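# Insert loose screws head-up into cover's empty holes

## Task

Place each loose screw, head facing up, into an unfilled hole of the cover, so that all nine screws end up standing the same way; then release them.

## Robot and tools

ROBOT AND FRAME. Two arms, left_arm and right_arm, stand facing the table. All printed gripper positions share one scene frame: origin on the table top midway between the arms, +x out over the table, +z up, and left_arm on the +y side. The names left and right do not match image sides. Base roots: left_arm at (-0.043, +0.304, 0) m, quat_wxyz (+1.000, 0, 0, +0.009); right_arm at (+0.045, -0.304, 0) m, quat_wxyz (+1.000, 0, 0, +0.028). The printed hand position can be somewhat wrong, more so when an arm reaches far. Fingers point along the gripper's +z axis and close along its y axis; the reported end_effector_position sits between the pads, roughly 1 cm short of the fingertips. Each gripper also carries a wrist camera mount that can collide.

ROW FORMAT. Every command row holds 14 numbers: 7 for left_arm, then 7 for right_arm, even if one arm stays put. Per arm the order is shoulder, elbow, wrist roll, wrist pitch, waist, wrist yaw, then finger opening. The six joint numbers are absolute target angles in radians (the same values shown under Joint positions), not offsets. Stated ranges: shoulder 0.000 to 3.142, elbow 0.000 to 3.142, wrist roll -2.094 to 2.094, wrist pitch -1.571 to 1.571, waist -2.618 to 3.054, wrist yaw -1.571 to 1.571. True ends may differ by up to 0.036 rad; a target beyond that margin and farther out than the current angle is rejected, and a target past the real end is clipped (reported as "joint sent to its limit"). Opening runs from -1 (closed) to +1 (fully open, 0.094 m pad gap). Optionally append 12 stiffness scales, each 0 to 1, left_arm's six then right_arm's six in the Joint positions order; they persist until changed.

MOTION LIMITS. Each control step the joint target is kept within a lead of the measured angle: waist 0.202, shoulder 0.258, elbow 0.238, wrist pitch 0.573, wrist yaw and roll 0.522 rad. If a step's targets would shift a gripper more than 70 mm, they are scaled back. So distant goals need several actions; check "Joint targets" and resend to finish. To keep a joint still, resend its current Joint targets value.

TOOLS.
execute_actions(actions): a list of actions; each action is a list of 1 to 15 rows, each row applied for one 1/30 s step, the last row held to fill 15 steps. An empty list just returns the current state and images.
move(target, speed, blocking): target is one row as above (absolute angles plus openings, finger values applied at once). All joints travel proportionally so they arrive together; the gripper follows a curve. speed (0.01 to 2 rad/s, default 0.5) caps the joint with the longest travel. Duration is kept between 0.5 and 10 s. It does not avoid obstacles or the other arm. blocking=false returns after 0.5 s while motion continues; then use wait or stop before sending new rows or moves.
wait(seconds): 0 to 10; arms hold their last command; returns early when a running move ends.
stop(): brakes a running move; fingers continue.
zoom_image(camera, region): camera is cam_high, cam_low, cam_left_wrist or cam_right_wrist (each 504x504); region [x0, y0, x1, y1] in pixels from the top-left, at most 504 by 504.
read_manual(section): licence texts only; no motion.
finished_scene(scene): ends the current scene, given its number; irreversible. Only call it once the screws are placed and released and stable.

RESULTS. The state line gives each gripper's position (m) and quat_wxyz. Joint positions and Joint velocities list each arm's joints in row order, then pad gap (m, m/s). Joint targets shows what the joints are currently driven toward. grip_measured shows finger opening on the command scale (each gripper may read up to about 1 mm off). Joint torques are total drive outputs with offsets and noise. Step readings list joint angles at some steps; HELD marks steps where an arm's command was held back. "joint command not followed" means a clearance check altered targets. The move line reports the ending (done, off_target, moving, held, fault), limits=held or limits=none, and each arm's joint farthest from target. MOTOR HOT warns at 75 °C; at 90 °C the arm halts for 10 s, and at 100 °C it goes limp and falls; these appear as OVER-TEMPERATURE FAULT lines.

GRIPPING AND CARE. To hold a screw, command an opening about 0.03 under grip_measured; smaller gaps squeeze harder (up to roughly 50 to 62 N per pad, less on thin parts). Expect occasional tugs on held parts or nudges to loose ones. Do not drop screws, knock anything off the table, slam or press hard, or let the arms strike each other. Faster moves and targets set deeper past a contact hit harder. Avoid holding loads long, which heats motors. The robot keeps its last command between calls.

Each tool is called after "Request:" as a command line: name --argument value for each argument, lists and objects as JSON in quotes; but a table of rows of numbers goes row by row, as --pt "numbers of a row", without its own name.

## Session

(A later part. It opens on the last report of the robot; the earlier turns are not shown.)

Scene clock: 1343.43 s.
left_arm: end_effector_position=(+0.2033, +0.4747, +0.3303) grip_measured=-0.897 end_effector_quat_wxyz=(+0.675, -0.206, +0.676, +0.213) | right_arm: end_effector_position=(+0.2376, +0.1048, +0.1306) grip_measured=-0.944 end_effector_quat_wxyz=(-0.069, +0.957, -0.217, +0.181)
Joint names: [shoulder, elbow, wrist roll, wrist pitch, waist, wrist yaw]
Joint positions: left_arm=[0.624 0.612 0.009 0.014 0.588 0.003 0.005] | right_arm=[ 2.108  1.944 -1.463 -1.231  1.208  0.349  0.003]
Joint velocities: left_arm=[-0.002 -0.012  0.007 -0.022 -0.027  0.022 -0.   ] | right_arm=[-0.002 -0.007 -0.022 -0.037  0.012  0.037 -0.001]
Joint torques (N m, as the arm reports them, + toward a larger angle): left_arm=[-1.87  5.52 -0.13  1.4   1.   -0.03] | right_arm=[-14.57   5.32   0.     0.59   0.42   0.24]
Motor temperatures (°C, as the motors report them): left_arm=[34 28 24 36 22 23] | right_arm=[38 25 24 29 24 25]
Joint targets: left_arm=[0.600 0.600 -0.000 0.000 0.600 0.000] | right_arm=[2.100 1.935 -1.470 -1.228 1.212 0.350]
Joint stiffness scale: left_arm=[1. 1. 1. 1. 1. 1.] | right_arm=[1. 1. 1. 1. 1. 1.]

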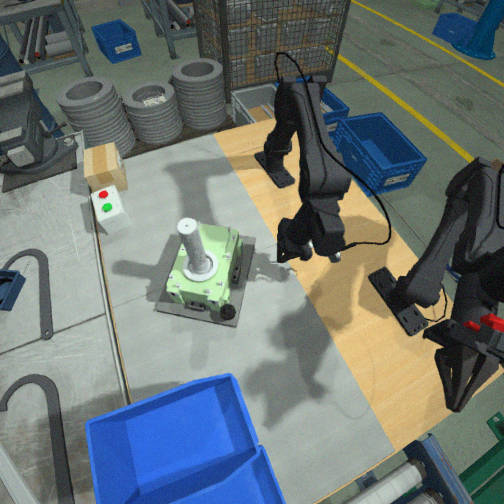

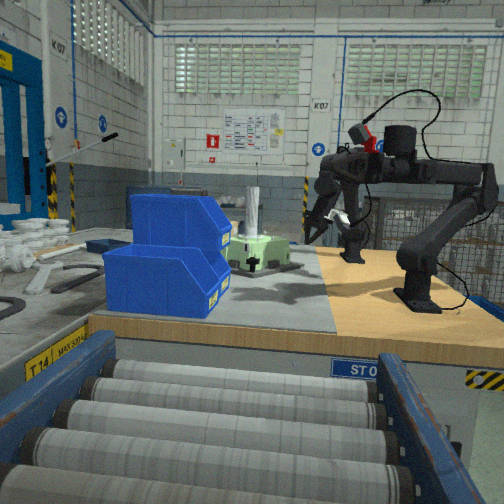

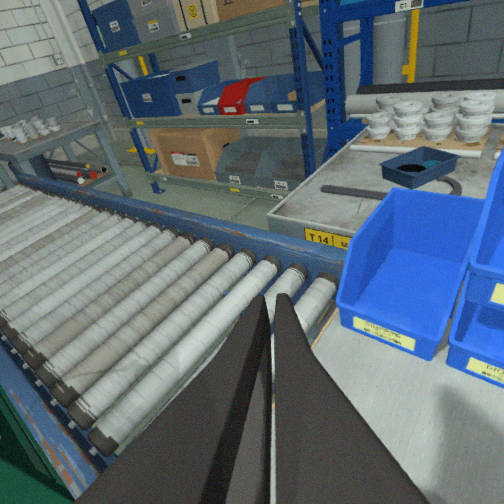

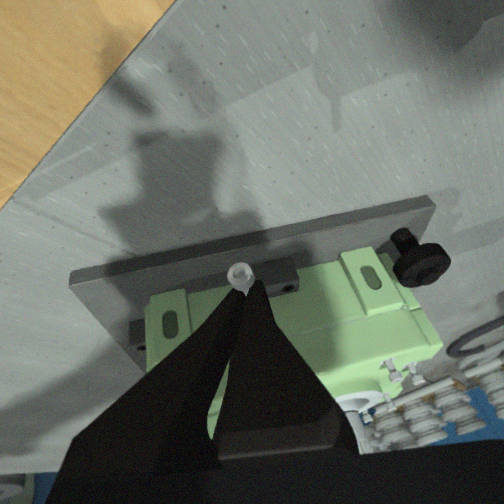

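Request:
move --target '[0.6,0.6,0,0,0.6,0,-0.9,1.6,1.35,-1.39,-1.3,1.1,0.35,-0.965]' --speed 0.5

Request:
move --target '[0.6,0.6,0,0,0.6,0,-0.9,1.5,1.2,-1.2,-1.1,0.15,0.1,-0.965]' --speed 0.6

Request:
move --target '[0.6,0.6,0,0,0.6,0,-0.9,1.7,1.2,-0.6,-0.1,0.15,-0.95,-0.965]' --speed 0.6

Scene clock: 1380.63 s.
left_arm: end_effector_position=(+0.2033, +0.4747, +0.3302) grip_measured=-0.897 end_effector_quat_wxyz=(+0.675, -0.206, +0.676, +0.213) | right_arm: end_effector_position=(+0.2162, -0.0593, +0.1440) grip_measured=-0.944 end_effector_quat_wxyz=(+0.002, +0.943, -0.284, +0.175)
Joint names: [shoulder, elbow, wrist roll, wrist pitch, waist, wrist yaw]
Joint positions: left_arm=[0.624 0.612 0.009 0.014 0.588 0.003 0.005] | right_arm=[ 1.615  1.371 -1.4   -1.289  1.107  0.349  0.003]
Joint velocities: left_arm=[-0.007 -0.007 -0.051 -0.007 -0.012  0.081 -0.   ] | right_arm=[-0.007 -0.002 -0.037  0.007 -0.002  0.066 -0.   ]
Joint torques (N m, as the arm reports them, + toward a larger angle): left_arm=[-1.88  5.52 -0.12  1.39  1.   -0.03] | right_arm=[-9.71  4.21  0.19  0.16 -0.71  0.21]
Motor temperatures (°C, as the motors report them): left_arm=[33 28 24 36 22 23] | right_arm=[38 24 24 28 24 25]
Joint targets: left_arm=[0.600 0.600 -0.000 -0.000 0.600 -0.000] | right_arm=[1.600 1.350 -1.390 -1.300 1.100 0.350]
Joint stiffness scale: left_arm=[1. 1. 1. 1. 1. 1.] | right_arm=[1. 1. 1. 1. 1. 1.]
move: off_target (left_arm, right_arm); limits=none; left_arm: farthest joint: the shoulder, 0.024 radians from its target (0.024 radians at the start); right_arm: farthest joint: the elbow, 0.021 radians from its target (0.594 radians at the start)

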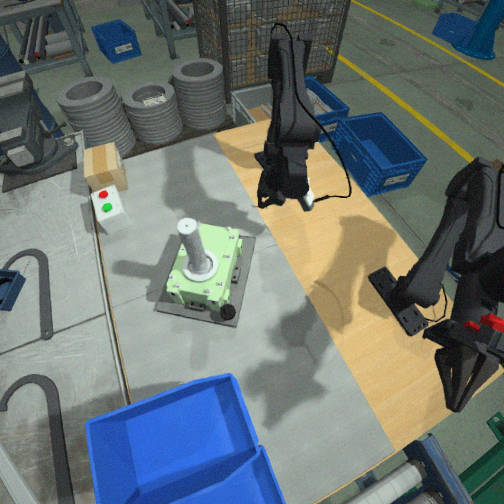

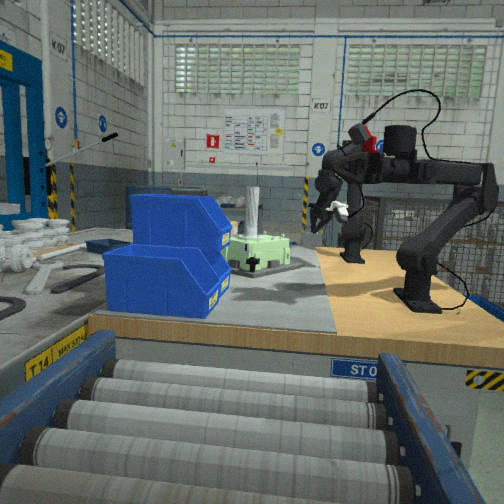

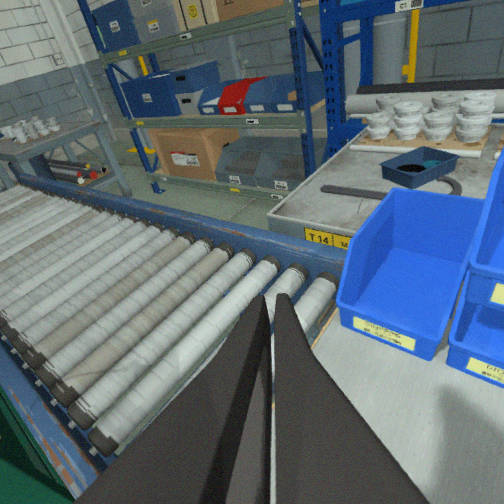

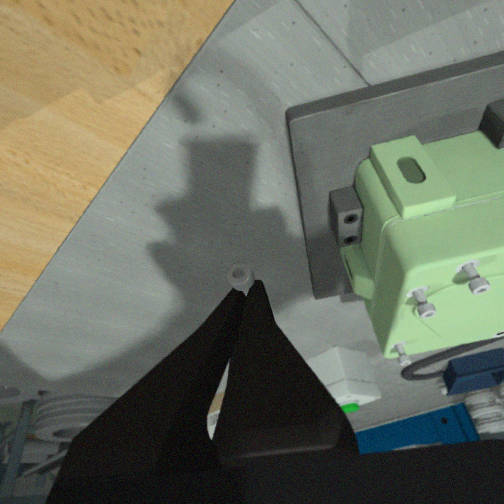

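Scene clock: 1382.93 s.
left_arm: end_effector_position=(+0.2033, +0.4747, +0.3302) grip_measured=-0.897 end_effector_quat_wxyz=(+0.675, -0.206, +0.676, +0.213) | right_arm: end_effector_position=(+0.3402, -0.2610, +0.1238) grip_measured=-0.945 end_effector_quat_wxyz=(+0.045, -0.645, +0.758, -0.087)
Joint names: [shoulder, elbow, wrist roll, wrist pitch, waist, wrist yaw]
Joint positions: left_arm=[0.624 0.612 0.009 0.014 0.588 0.003 0.005] | right_arm=[ 1.518  1.221 -1.21  -1.111  0.152  0.111  0.003]
Joint velocities: left_arm=[-0.012  0.007  0.037  0.007 -0.002 -0.066 -0.001] | right_arm=[-0.002 -0.007  0.051 -0.022  0.007 -0.037 -0.   ]
Joint torques (N m, as the arm reports them, + toward a larger angle): left_arm=[-1.88  5.57 -0.12  1.4   1.02 -0.03] | right_arm=[-9.22  4.39  0.17  0.67 -0.2  -0.03]
Motor temperatures (°C, as the motors report them): left_arm=[33 28 24 36 22 23] | right_arm=[37 24 24 28 24 25]
Joint targets: left_arm=[0.600 0.600 -0.000 0.000 0.600 0.000] | right_arm=[1.500 1.200 -1.200 -1.100 0.150 0.100]
Joint stiffness scale: left_arm=[1. 1. 1. 1. 1. 1.] | right_arm=[1. 1. 1. 1. 1. 1.]
move: off_target (left_arm, right_arm); limits=none; left_arm: farthest joint: the shoulder, 0.024 radians from its target (0.024 radians at the start); right_arm: farthest joint: the elbow, 0.021 radians from its target (0.171 radians at the start)

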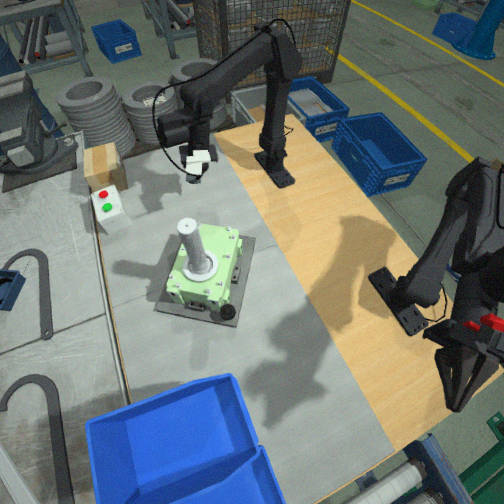

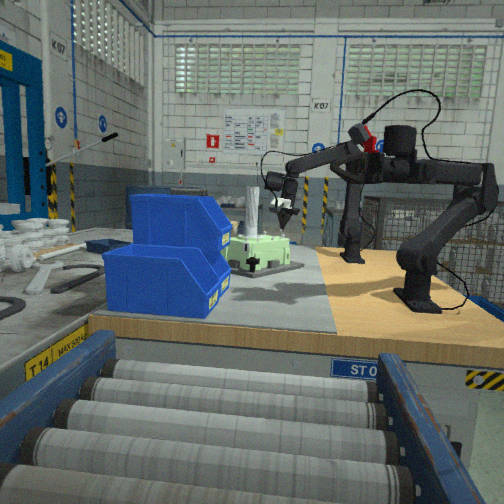

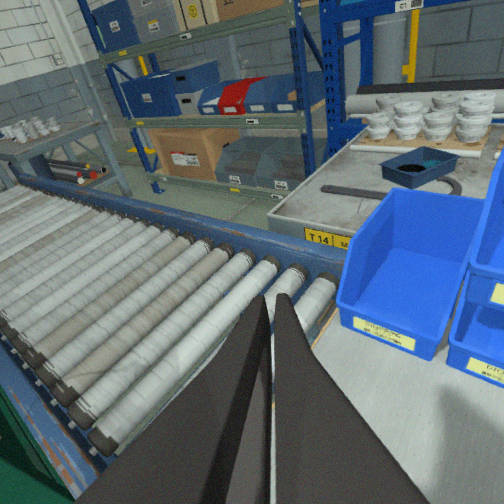

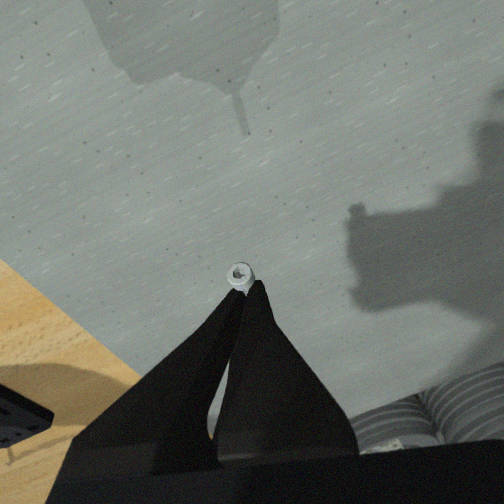

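Scene clock: 1385.53 s.
left_arm: end_effector_position=(+0.2033, +0.4747, +0.3302) grip_measured=-0.897 end_effector_quat_wxyz=(+0.675, -0.206, +0.676, +0.213) | right_arm: end_effector_position=(+0.4505, -0.0709, +0.2267) grip_measured=-0.945 end_effector_quat_wxyz=(+0.495, -0.509, +0.635, +0.304)
Joint names: [shoulder, elbow, wrist roll, wrist pitch, waist, wrist yaw]
Joint positions: left_arm=[0.624 0.612 0.009 0.014 0.588 0.003 0.005] | right_arm=[ 1.692  1.221 -0.608 -0.106  0.152 -0.935  0.003]
Joint velocities: left_arm=[-0.012 -0.002  0.051  0.022  0.002  0.022 -0.001] | right_arm=[ 0.002 -0.007 -0.007 -0.022 -0.012  0.007  0.   ]
Joint torques (N m, as the arm reports them, + toward a larger angle): left_arm=[-1.89  5.51 -0.12  1.4   0.99 -0.03] | right_arm=[-9.45  5.1   0.09  1.65 -0.22 -0.38]
Motor temperatures (°C, as the motors report them): left_arm=[33 28 24 36 22 23] | right_arm=[37 24 24 28 24 25]
Joint targets: left_arm=[0.600 0.600 -0.000 -0.000 0.600 -0.000] | right_arm=[1.700 1.200 -0.600 -0.100 0.150 -0.950]
Joint stiffness scale: left_arm=[1. 1. 1. 1. 1. 1.] | right_arm=[1. 1. 1. 1. 1. 1.]
move: off_target (left_arm, right_arm); limits=none; left_arm: farthest joint: the shoulder, 0.024 radians from its target (0.024 radians at the start); right_arm: farthest joint: the elbow, 0.021 radians from its target (0.021 radians at the start)

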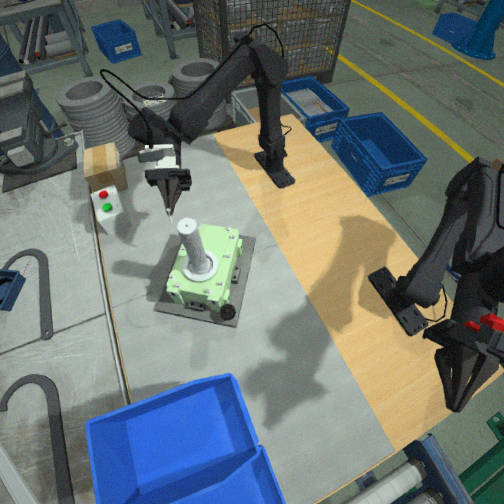

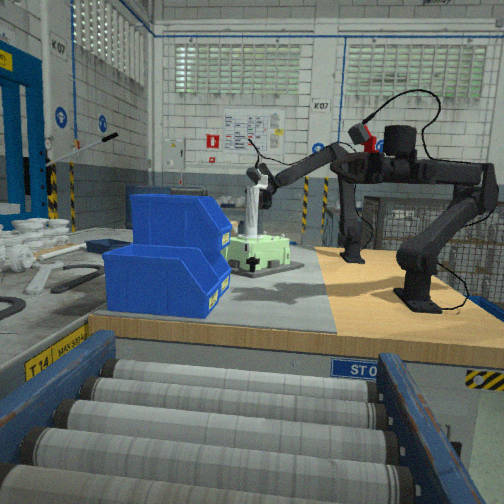

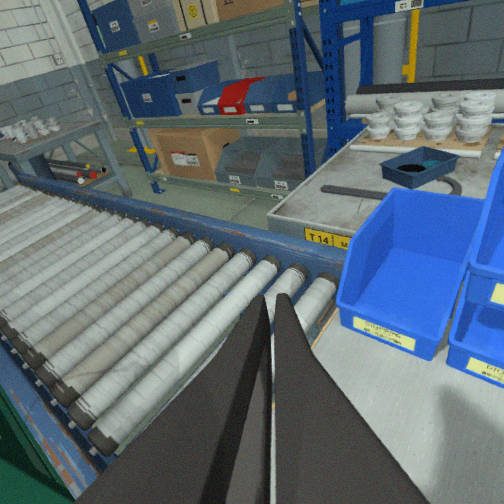

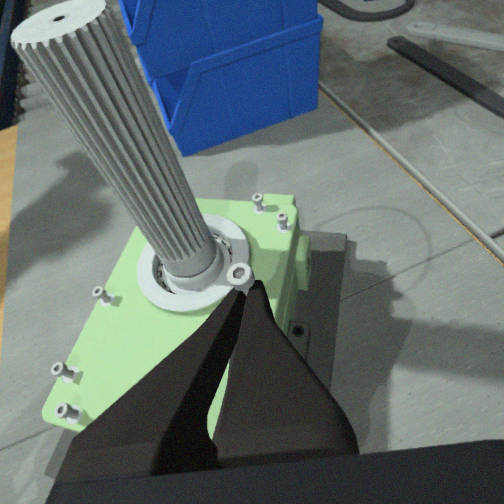

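Request:
move --target '[1.616,0.97,-0.185,0.33,-0.89,-0.545,-0.9,1.885,1.304,-0.575,-0.028,0.22,-0.992,-0.965]' --speed 0.6

Scene clock: 1399.27 s.
left_arm: end_effector_position=(+0.3300, +0.0034, +0.2022) grip_measured=-0.897 end_effector_quat_wxyz=(+0.589, +0.126, +0.793, -0.090) | right_arm: end_effector_position=(+0.4605, -0.0358, +0.1787) grip_measured=-0.945 end_effector_quat_wxyz=(+0.457, -0.517, +0.632, +0.352)
Joint names: [shoulder, elbow, wrist roll, wrist pitch, waist, wrist yaw]
Joint positions: left_arm=[ 1.609  0.941 -0.175  0.323 -0.888 -0.536  0.005] | right_arm=[ 1.878  1.273 -0.582 -0.034  0.212 -0.977  0.003]
Joint velocities: left_arm=[-0.007 -0.002  0.037  0.022  0.002 -0.051  0.001] | right_arm=[-0.002 -0.002 -0.037 -0.007 -0.002  0.051  0.   ]
Joint torques (N m, as the arm reports them, + toward a larger angle): left_arm=[-7.5   8.2  -0.14  1.49 -0.16 -0.23] | right_arm=[-11.35   8.82   0.1    1.61   0.67  -0.45]
Motor temperatures (°C, as the motors report them): left_arm=[33 28 24 36 22 23] | right_arm=[36 25 24 29 24 25]
Joint targets: left_arm=[1.616 0.970 -0.185 0.330 -0.890 -0.545] | right_arm=[1.885 1.304 -0.575 -0.028 0.220 -0.992]
Joint stiffness scale: left_arm=[1. 1. 1. 1. 1. 1.] | right_arm=[1. 1. 1. 1. 1. 1.]
move: off_target (left_arm, right_arm); limits=none; left_arm: farthest joint: the elbow, 0.029 radians from its target (0.358 radians at the start); right_arm: farthest joint: the elbow, 0.031 radians from its target (0.083 radians at the start)

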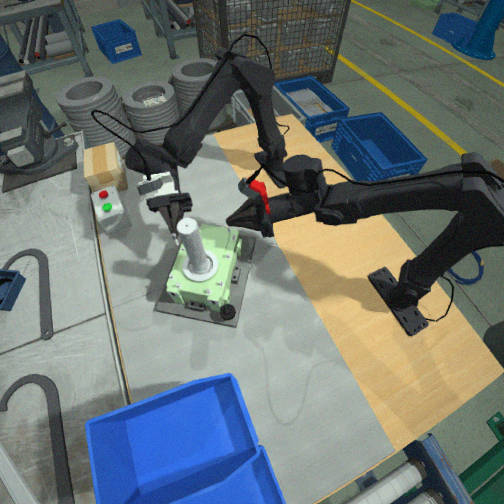

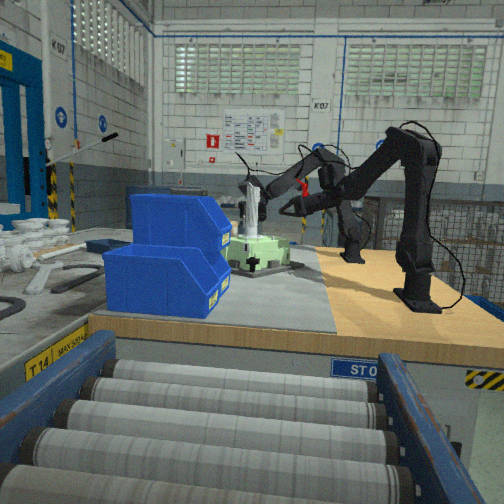

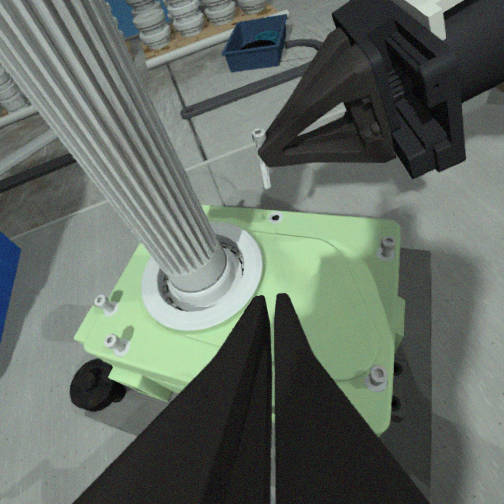

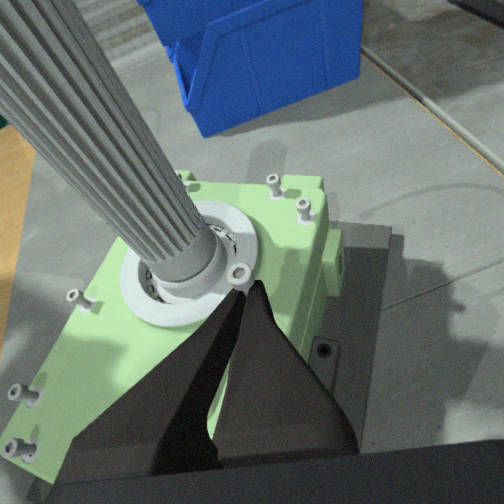

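Request:
zoom_image --camera "cam_left_wrist" --region '[200, 120, 410, 270]'

Region (200, 120, 410, 270) of cam_left_wrist's 504x504 image, scaled by 2.400, with more detail than that image has; it fills the top 360 rows of this view, and the rest is white.

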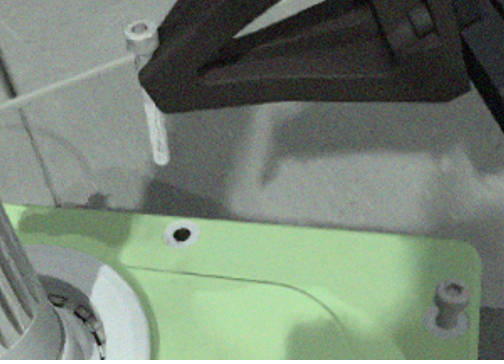

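Request:
move --target '[1.616,0.97,-0.185,0.33,-0.89,-0.545,-0.9,1.921,1.228,-0.575,0.015,0.22,-0.992,-0.965]' --speed 0.1

Request:
zoom_image --camera "cam_left_wrist" --region '[210, 130, 350, 250]'

Scene clock: 1413.53 s.
left_arm: end_effector_position=(+0.3301, +0.0034, +0.2023) grip_measured=-0.897 end_effector_quat_wxyz=(+0.589, +0.125, +0.793, -0.090) | right_arm: end_effector_position=(+0.4614, -0.0356, +0.1567) grip_measured=-0.945 end_effector_quat_wxyz=(+0.448, -0.515, +0.638, +0.356)
Joint names: [shoulder, elbow, wrist roll, wrist pitch, waist, wrist yaw]
Joint positions: left_arm=[ 1.609  0.941 -0.176  0.323 -0.888 -0.536  0.005] | right_arm=[ 1.917  1.246 -0.582  0.008  0.212 -0.977  0.003]
Joint velocities: left_arm=[-0.022  0.007 -0.007  0.007 -0.002 -0.037  0.   ] | right_arm=[ 0.007  0.007  0.051 -0.066  0.002 -0.037  0.   ]
Joint torques (N m, as the arm reports them, + toward a larger angle): left_arm=[-7.5   8.15 -0.13  1.51 -0.15 -0.21] | right_arm=[-11.82   5.     0.07   1.54   0.71  -0.47]
Motor temperatures (°C, as the motors report them): left_arm=[34 29 24 36 22 23] | right_arm=[36 26 24 30 24 25]
Joint targets: left_arm=[1.616 0.970 -0.185 0.330 -0.890 -0.545] | right_arm=[1.921 1.228 -0.575 0.015 0.220 -0.992]
Joint stiffness scale: left_arm=[1. 1. 1. 1. 1. 1.] | right_arm=[1. 1. 1. 1. 1. 1.]
move: off_target (left_arm); limits=none; left_arm: farthest joint: the elbow, 0.029 radians from its target (0.029 radians at the start); right_arm: farthest joint: the elbow, 0.018 radians from its target (0.045 radians at the start)

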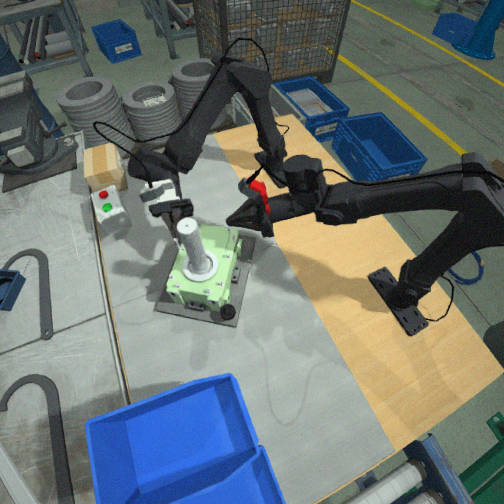

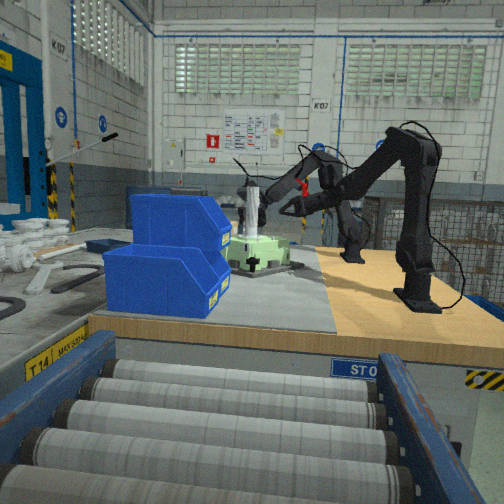

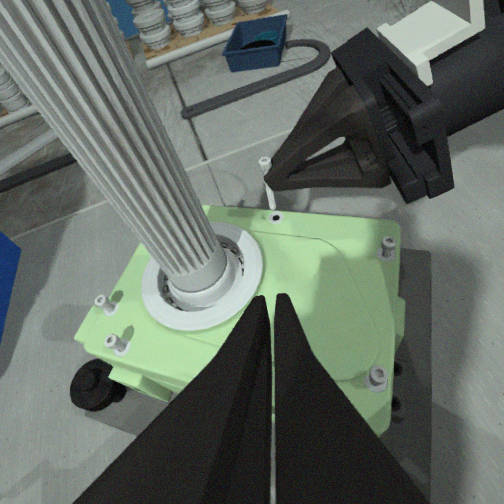

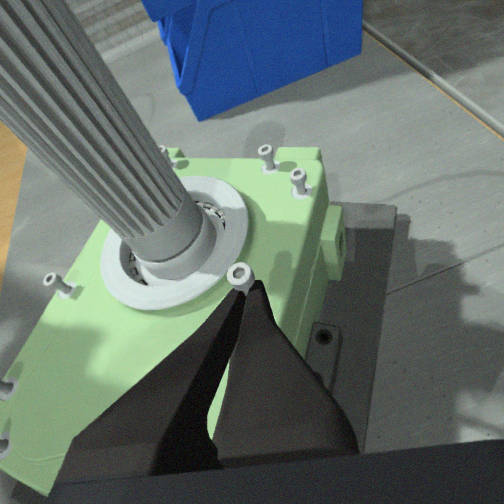

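Region (210, 130, 350, 250) of cam_left_wrist's 504x504 image, scaled by 3.600, with more detail than that image has; it fills the top 432 rows of this view, and the rest is white.

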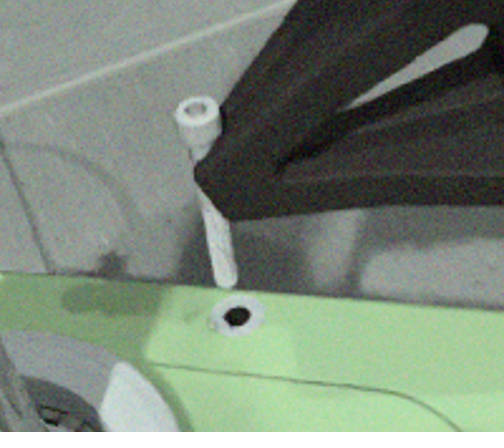

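Request:
execute_actions --actions '[[[1.616,0.97,-0.185,0.33,-0.89,-0.545,-0.9,1.937,1.228,-0.575,0.018,0.22,-0.992,-0.965],[1.616,0.97,-0.185,0.33,-0.89,-0.545,-0.9,1.937,1.228,-0.575,0.018,0.22,-0.992,-0.965],[1.616,0.97,-0.185,0.33,-0.89,-0.545,-0.9,1.929,1.228,-0.575,0.018,0.22,-0.992,-0.965]]]'

Request:
zoom_image --camera "cam_left_wrist" --region '[210, 130, 350, 250]'

Request:
zoom_image --camera "cam_high" --region '[140, 200, 220, 280]'

Scene clock: 1423.60 s.
left_arm: end_effector_position=(+0.3301, +0.0034, +0.2023) grip_measured=-0.897 end_effector_quat_wxyz=(+0.589, +0.125, +0.793, -0.090) | right_arm: end_effector_position=(+0.4619, -0.0354, +0.1547) grip_measured=-0.945 end_effector_quat_wxyz=(+0.448, -0.515, +0.639, +0.357)
Joint names: [shoulder, elbow, wrist roll, wrist pitch, waist, wrist yaw]
Joint positions: left_arm=[ 1.609  0.941 -0.176  0.323 -0.888 -0.536  0.005] | right_arm=[ 1.923  1.246 -0.582  0.012  0.212 -0.977  0.003]
Joint velocities: left_arm=[-0.027 -0.007 -0.095  0.007  0.007  0.007 -0.   ] | right_arm=[ 0.002  0.002  0.022 -0.022 -0.002  0.037  0.   ]
Joint torques (N m, as the arm reports them, + toward a larger angle): left_arm=[-7.49  8.16 -0.13  1.5  -0.16 -0.22] | right_arm=[-11.67   4.86   0.12   1.55   0.67  -0.44]
Motor temperatures (°C, as the motors report them): left_arm=[35 30 24 37 22 23] | right_arm=[36 25 24 30 24 25]
Joint targets: left_arm=[1.616 0.970 -0.185 0.330 -0.890 -0.545] | right_arm=[1.929 1.228 -0.575 0.018 0.220 -0.992]
Joint stiffness scale: left_arm=[1. 1. 1. 1. 1. 1.] | right_arm=[1. 1. 1. 1. 1. 1.]
Step readings (joint positions):
0: left_arm=[1.609 0.941 -0.176 0.323 -0.888 -0.536] | right_arm=[1.917 1.246 -0.582 0.008 0.212 -0.977]
1: left_arm=[1.609 0.941 -0.176 0.323 -0.888 -0.536] | right_arm=[1.918 1.246 -0.582 0.009 0.212 -0.977]
2: left_arm=[1.609 0.941 -0.176 0.323 -0.888 -0.536] | right_arm=[1.920 1.246 -0.582 0.011 0.212 -0.977]
4: left_arm=[1.609 0.941 -0.176 0.323 -0.888 -0.536] | right_arm=[1.923 1.246 -0.582 0.012 0.212 -0.977]
8: left_arm=[1.609 0.941 -0.176 0.323 -0.888 -0.536] | right_arm=[1.923 1.246 -0.582 0.012 0.212 -0.977]
15: Joint positions above

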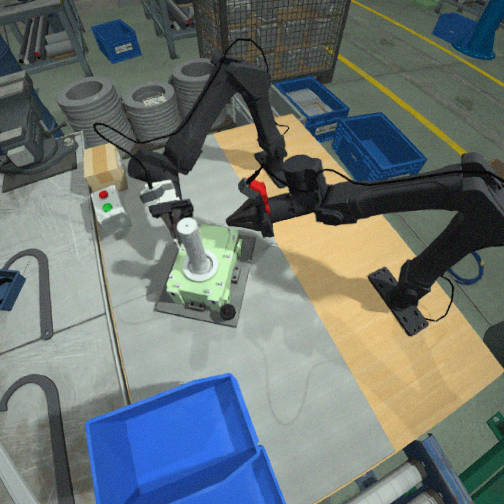

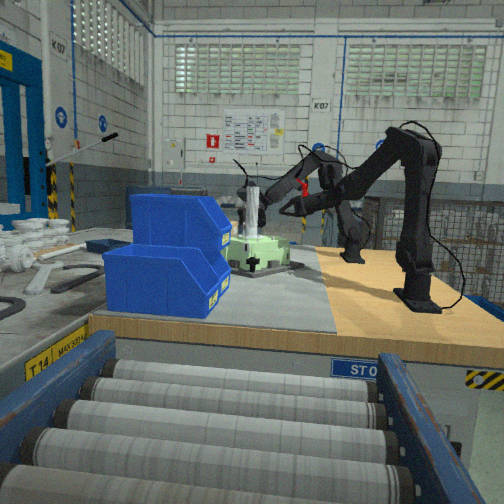

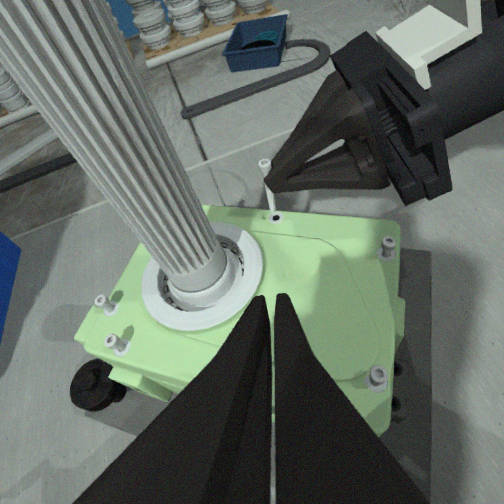

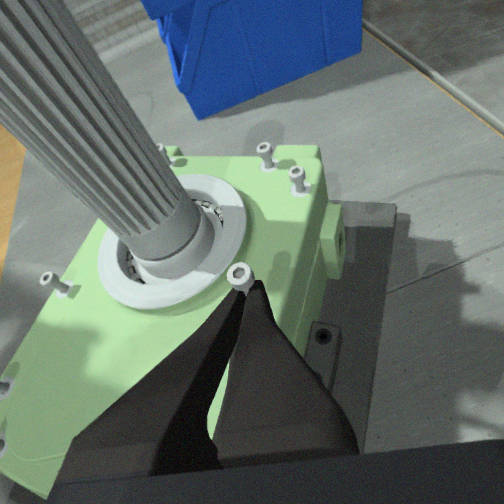

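Region (210, 130, 350, 250) of cam_left_wrist's 504x504 image, scaled by 3.600, with more detail than that image has; it fills the top 432 rows of this view, and the rest is white.

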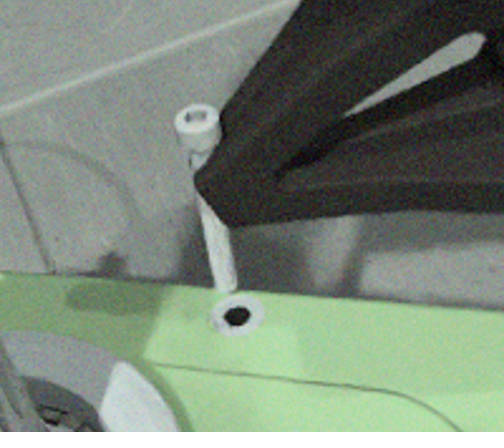

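Region (140, 200, 220, 280) of cam_high's 504x504 image, scaled by 6.300, with more detail than that image has.

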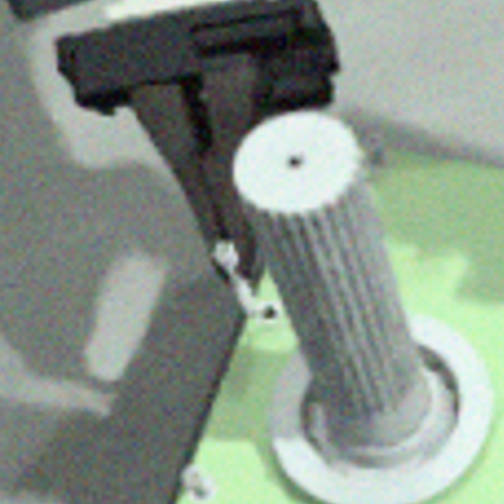

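Request:
execute_actions --actions '[[[1.616,0.97,-0.185,0.33,-0.89,-0.545,-0.9,1.893,1.228,-0.575,0.018,0.222,-0.992,-0.965]],[[1.616,0.97,-0.185,0.33,-0.89,-0.545,-0.9,1.893,1.212,-0.575,0.018,0.222,-0.992,-0.965]]]'

Request:
zoom_image --camera "cam_left_wrist" --region '[210, 130, 350, 250]'

Request:
zoom_image --camera "cam_high" --region '[140, 200, 220, 280]'

Scene clock: 1445.50 s.
left_arm: end_effector_position=(+0.3301, +0.0034, +0.2023) grip_measured=-0.897 end_effector_quat_wxyz=(+0.589, +0.125, +0.793, -0.090) | right_arm: end_effector_position=(+0.4587, -0.0362, +0.1570) grip_measured=-0.945 end_effector_quat_wxyz=(+0.449, -0.515, +0.637, +0.356)
Joint names: [shoulder, elbow, wrist roll, wrist pitch, waist, wrist yaw]
Joint positions: left_arm=[ 1.609  0.941 -0.176  0.323 -0.888 -0.536  0.005] | right_arm=[ 1.908  1.231 -0.582  0.017  0.212 -0.978  0.003]
Joint velocities: left_arm=[ 0.002 -0.002  0.007 -0.007 -0.002 -0.066 -0.   ] | right_arm=[ 0.012 -0.002 -0.022 -0.022 -0.012 -0.037 -0.001]
Joint torques (N m, as the arm reports them, + toward a larger angle): left_arm=[-7.5   8.19 -0.13  1.51 -0.17 -0.22] | right_arm=[-13.53   4.9    0.06   1.52   0.95  -0.46]
Motor temperatures (°C, as the motors report them): left_arm=[35 30 24 37 22 23] | right_arm=[36 25 24 30 24 25]
Joint targets: left_arm=[1.616 0.970 -0.185 0.330 -0.890 -0.545] | right_arm=[1.893 1.212 -0.575 0.018 0.222 -0.992]
Joint stiffness scale: left_arm=[1. 1. 1. 1. 1. 1.] | right_arm=[1. 1. 1. 1. 1. 1.]
Step readings (joint positions; steps 1 to 15: 1st action; 16 to 30: 2nd action):
0: left_arm=[1.609 0.941 -0.176 0.323 -0.888 -0.536] | right_arm=[1.923 1.246 -0.582 0.012 0.212 -0.977]
1: left_arm=[1.609 0.941 -0.176 0.323 -0.888 -0.536] | right_arm=[1.922 1.246 -0.582 0.012 0.212 -0.977]
2: left_arm=[1.609 0.941 -0.176 0.323 -0.888 -0.536] | right_arm=[1.921 1.246 -0.582 0.012 0.212 -0.977]
4: left_arm=[1.609 0.941 -0.176 0.323 -0.888 -0.536] | right_arm=[1.915 1.246 -0.582 0.012 0.212 -0.977]
8: left_arm=[1.609 0.941 -0.176 0.323 -0.888 -0.536] | right_arm=[1.908 1.246 -0.582 0.014 0.212 -0.978]
15: left_arm=[1.609 0.941 -0.176 0.323 -0.888 -0.536] | right_arm=[1.908 1.246 -0.582 0.014 0.212 -0.978]
16: left_arm=[1.609 0.941 -0.176 0.323 -0.888 -0.536] | right_arm=[1.908 1.244 -0.582 0.015 0.212 -0.978]
17: left_arm=[1.609 0.941 -0.176 0.323 -0.888 -0.536] | right_arm=[1.908 1.242 -0.582 0.017 0.212 -0.978]
19: left_arm=[1.609 0.941 -0.176 0.323 -0.888 -0.536] | right_arm=[1.908 1.236 -0.582 0.017 0.212 -0.978]
23: left_arm=[1.609 0.941 -0.176 0.323 -0.888 -0.536] | right_arm=[1.908 1.231 -0.582 0.017 0.212 -0.978]
30: Joint positions above

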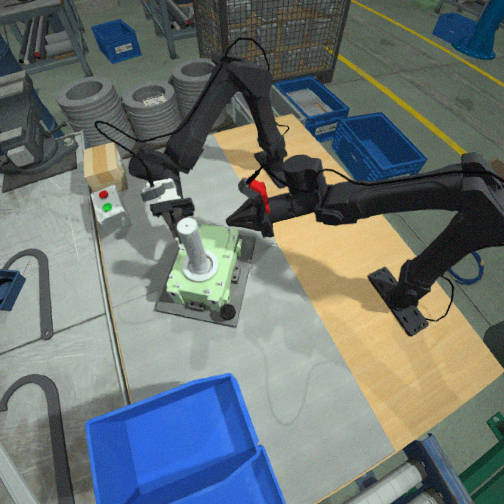

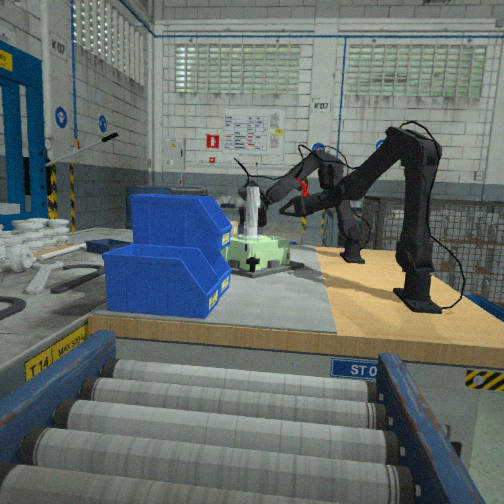

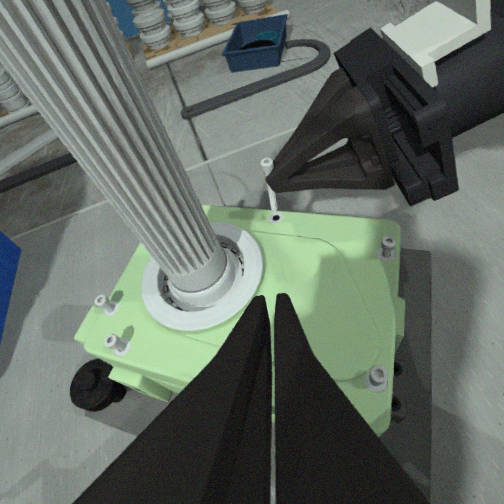

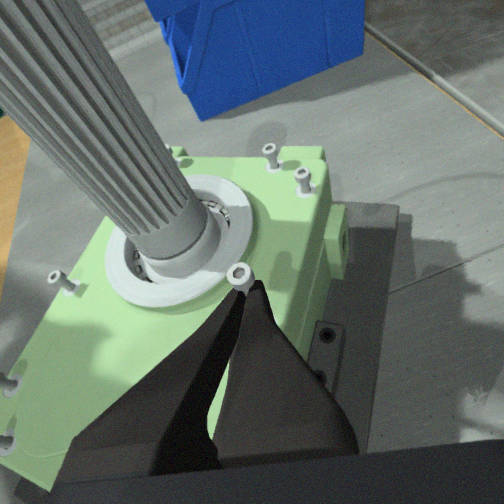

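Region (210, 130, 350, 250) of cam_left_wrist's 504x504 image, scaled by 3.600, with more detail than that image has; it fills the top 432 rows of this view, and the rest is white.

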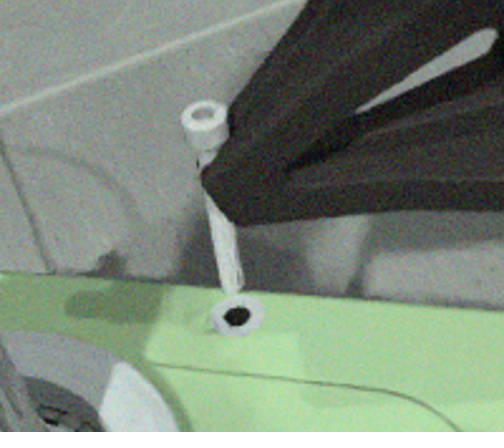

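Region (140, 200, 220, 280) of cam_high's 504x504 image, scaled by 6.300, with more detail than that image has.

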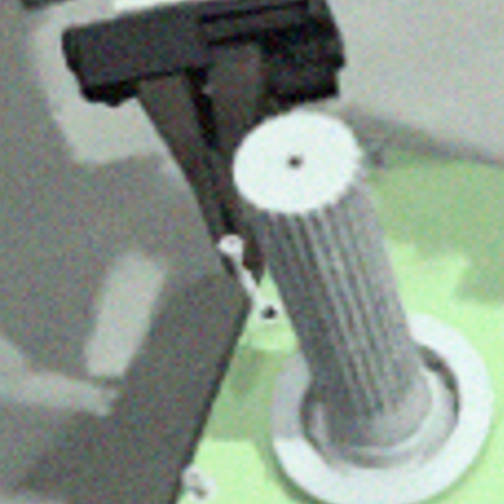

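Request:
execute_actions --actions '[[[1.616,0.97,-0.185,0.33,-0.89,-0.545,-0.9,1.893,1.203,-0.626,0.022,0.228,-0.992,-0.965],[1.616,0.97,-0.185,0.33,-0.89,-0.545,-0.9,1.893,1.203,-0.626,0.022,0.221,-0.992,-0.965]]]'

Request:
zoom_image --camera "cam_left_wrist" --region '[210, 130, 350, 250]'

Request:
zoom_image --camera "cam_high" --region '[140, 200, 220, 280]'

Scene clock: 1457.40 s.
left_arm: end_effector_position=(+0.3301, +0.0034, +0.2023) grip_measured=-0.897 end_effector_quat_wxyz=(+0.589, +0.125, +0.793, -0.090) | right_arm: end_effector_position=(+0.4583, -0.0355, +0.1570) grip_measured=-0.945 end_effector_quat_wxyz=(+0.455, -0.526, +0.628, +0.349)
Joint names: [shoulder, elbow, wrist roll, wrist pitch, waist, wrist yaw]
Joint positions: left_arm=[ 1.609  0.941 -0.176  0.323 -0.888 -0.536  0.005] | right_arm=[ 1.908  1.231 -0.615  0.017  0.214 -0.978  0.003]
Joint velocities: left_arm=[ 0.002 -0.007  0.022 -0.095 -0.027 -0.022 -0.001] | right_arm=[ 0.017  0.002 -0.051 -0.037 -0.022  0.037 -0.   ]
Joint torques (N m, as the arm reports them, + toward a larger angle): left_arm=[-7.47  8.17 -0.12  1.51 -0.17 -0.23] | right_arm=[-13.54   4.06  -0.03   1.54   0.56  -0.43]
Motor temperatures (°C, as the motors report them): left_arm=[35 31 24 37 22 23] | right_arm=[37 24 24 30 24 25]
Joint targets: left_arm=[1.616 0.970 -0.185 0.330 -0.890 -0.545] | right_arm=[1.893 1.203 -0.626 0.022 0.221 -0.992]
Joint stiffness scale: left_arm=[1. 1. 1. 1. 1. 1.] | right_arm=[1. 1. 1. 1. 1. 1.]
Step readings (joint positions):
0: left_arm=[1.609 0.941 -0.176 0.323 -0.888 -0.536] | right_arm=[1.908 1.231 -0.582 0.017 0.212 -0.978]
1: left_arm=[1.609 0.941 -0.176 0.323 -0.888 -0.536] | right_arm=[1.908 1.231 -0.586 0.017 0.213 -0.978]
2: left_arm=[1.609 0.941 -0.176 0.323 -0.888 -0.536] | right_arm=[1.908 1.231 -0.592 0.017 0.213 -0.978]
4: left_arm=[1.609 0.941 -0.176 0.323 -0.888 -0.536] | right_arm=[1.908 1.231 -0.601 0.017 0.214 -0.978]
8: left_arm=[1.609 0.941 -0.176 0.323 -0.888 -0.536] | right_arm=[1.908 1.231 -0.610 0.017 0.214 -0.978]
15: Joint positions above

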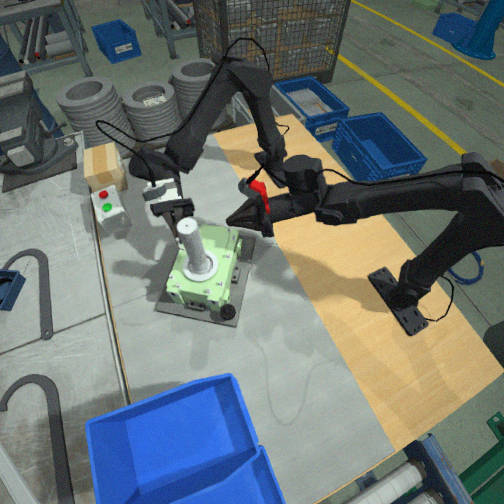

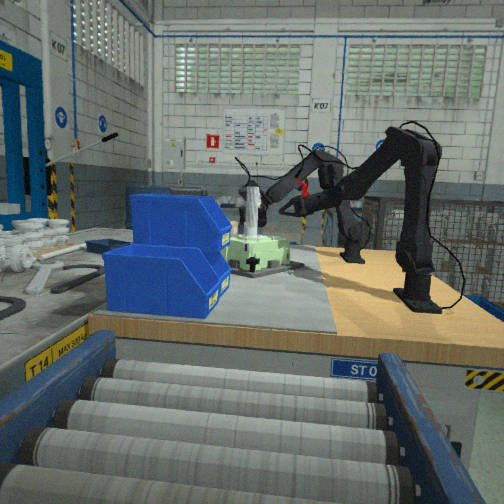

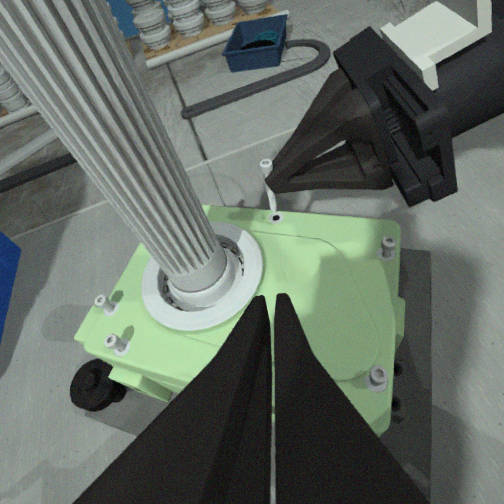

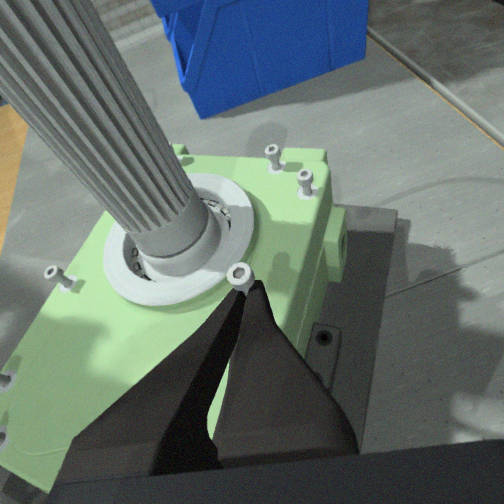

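Region (210, 130, 350, 250) of cam_left_wrist's 504x504 image, scaled by 3.600, with more detail than that image has; it fills the top 432 rows of this view, and the rest is white.

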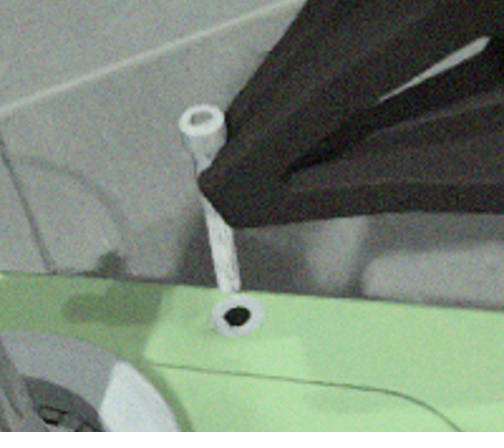

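Region (140, 200, 220, 280) of cam_high's 504x504 image, scaled by 6.300, with more detail than that image has.

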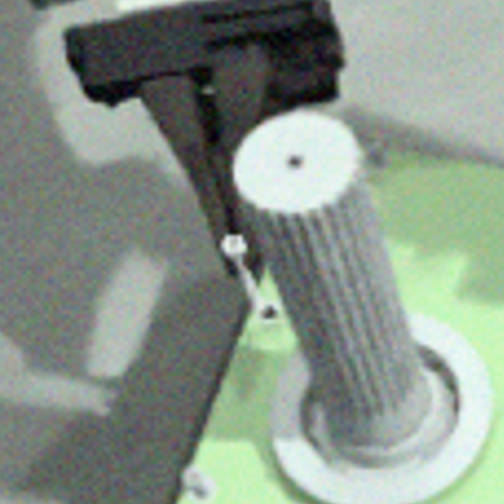

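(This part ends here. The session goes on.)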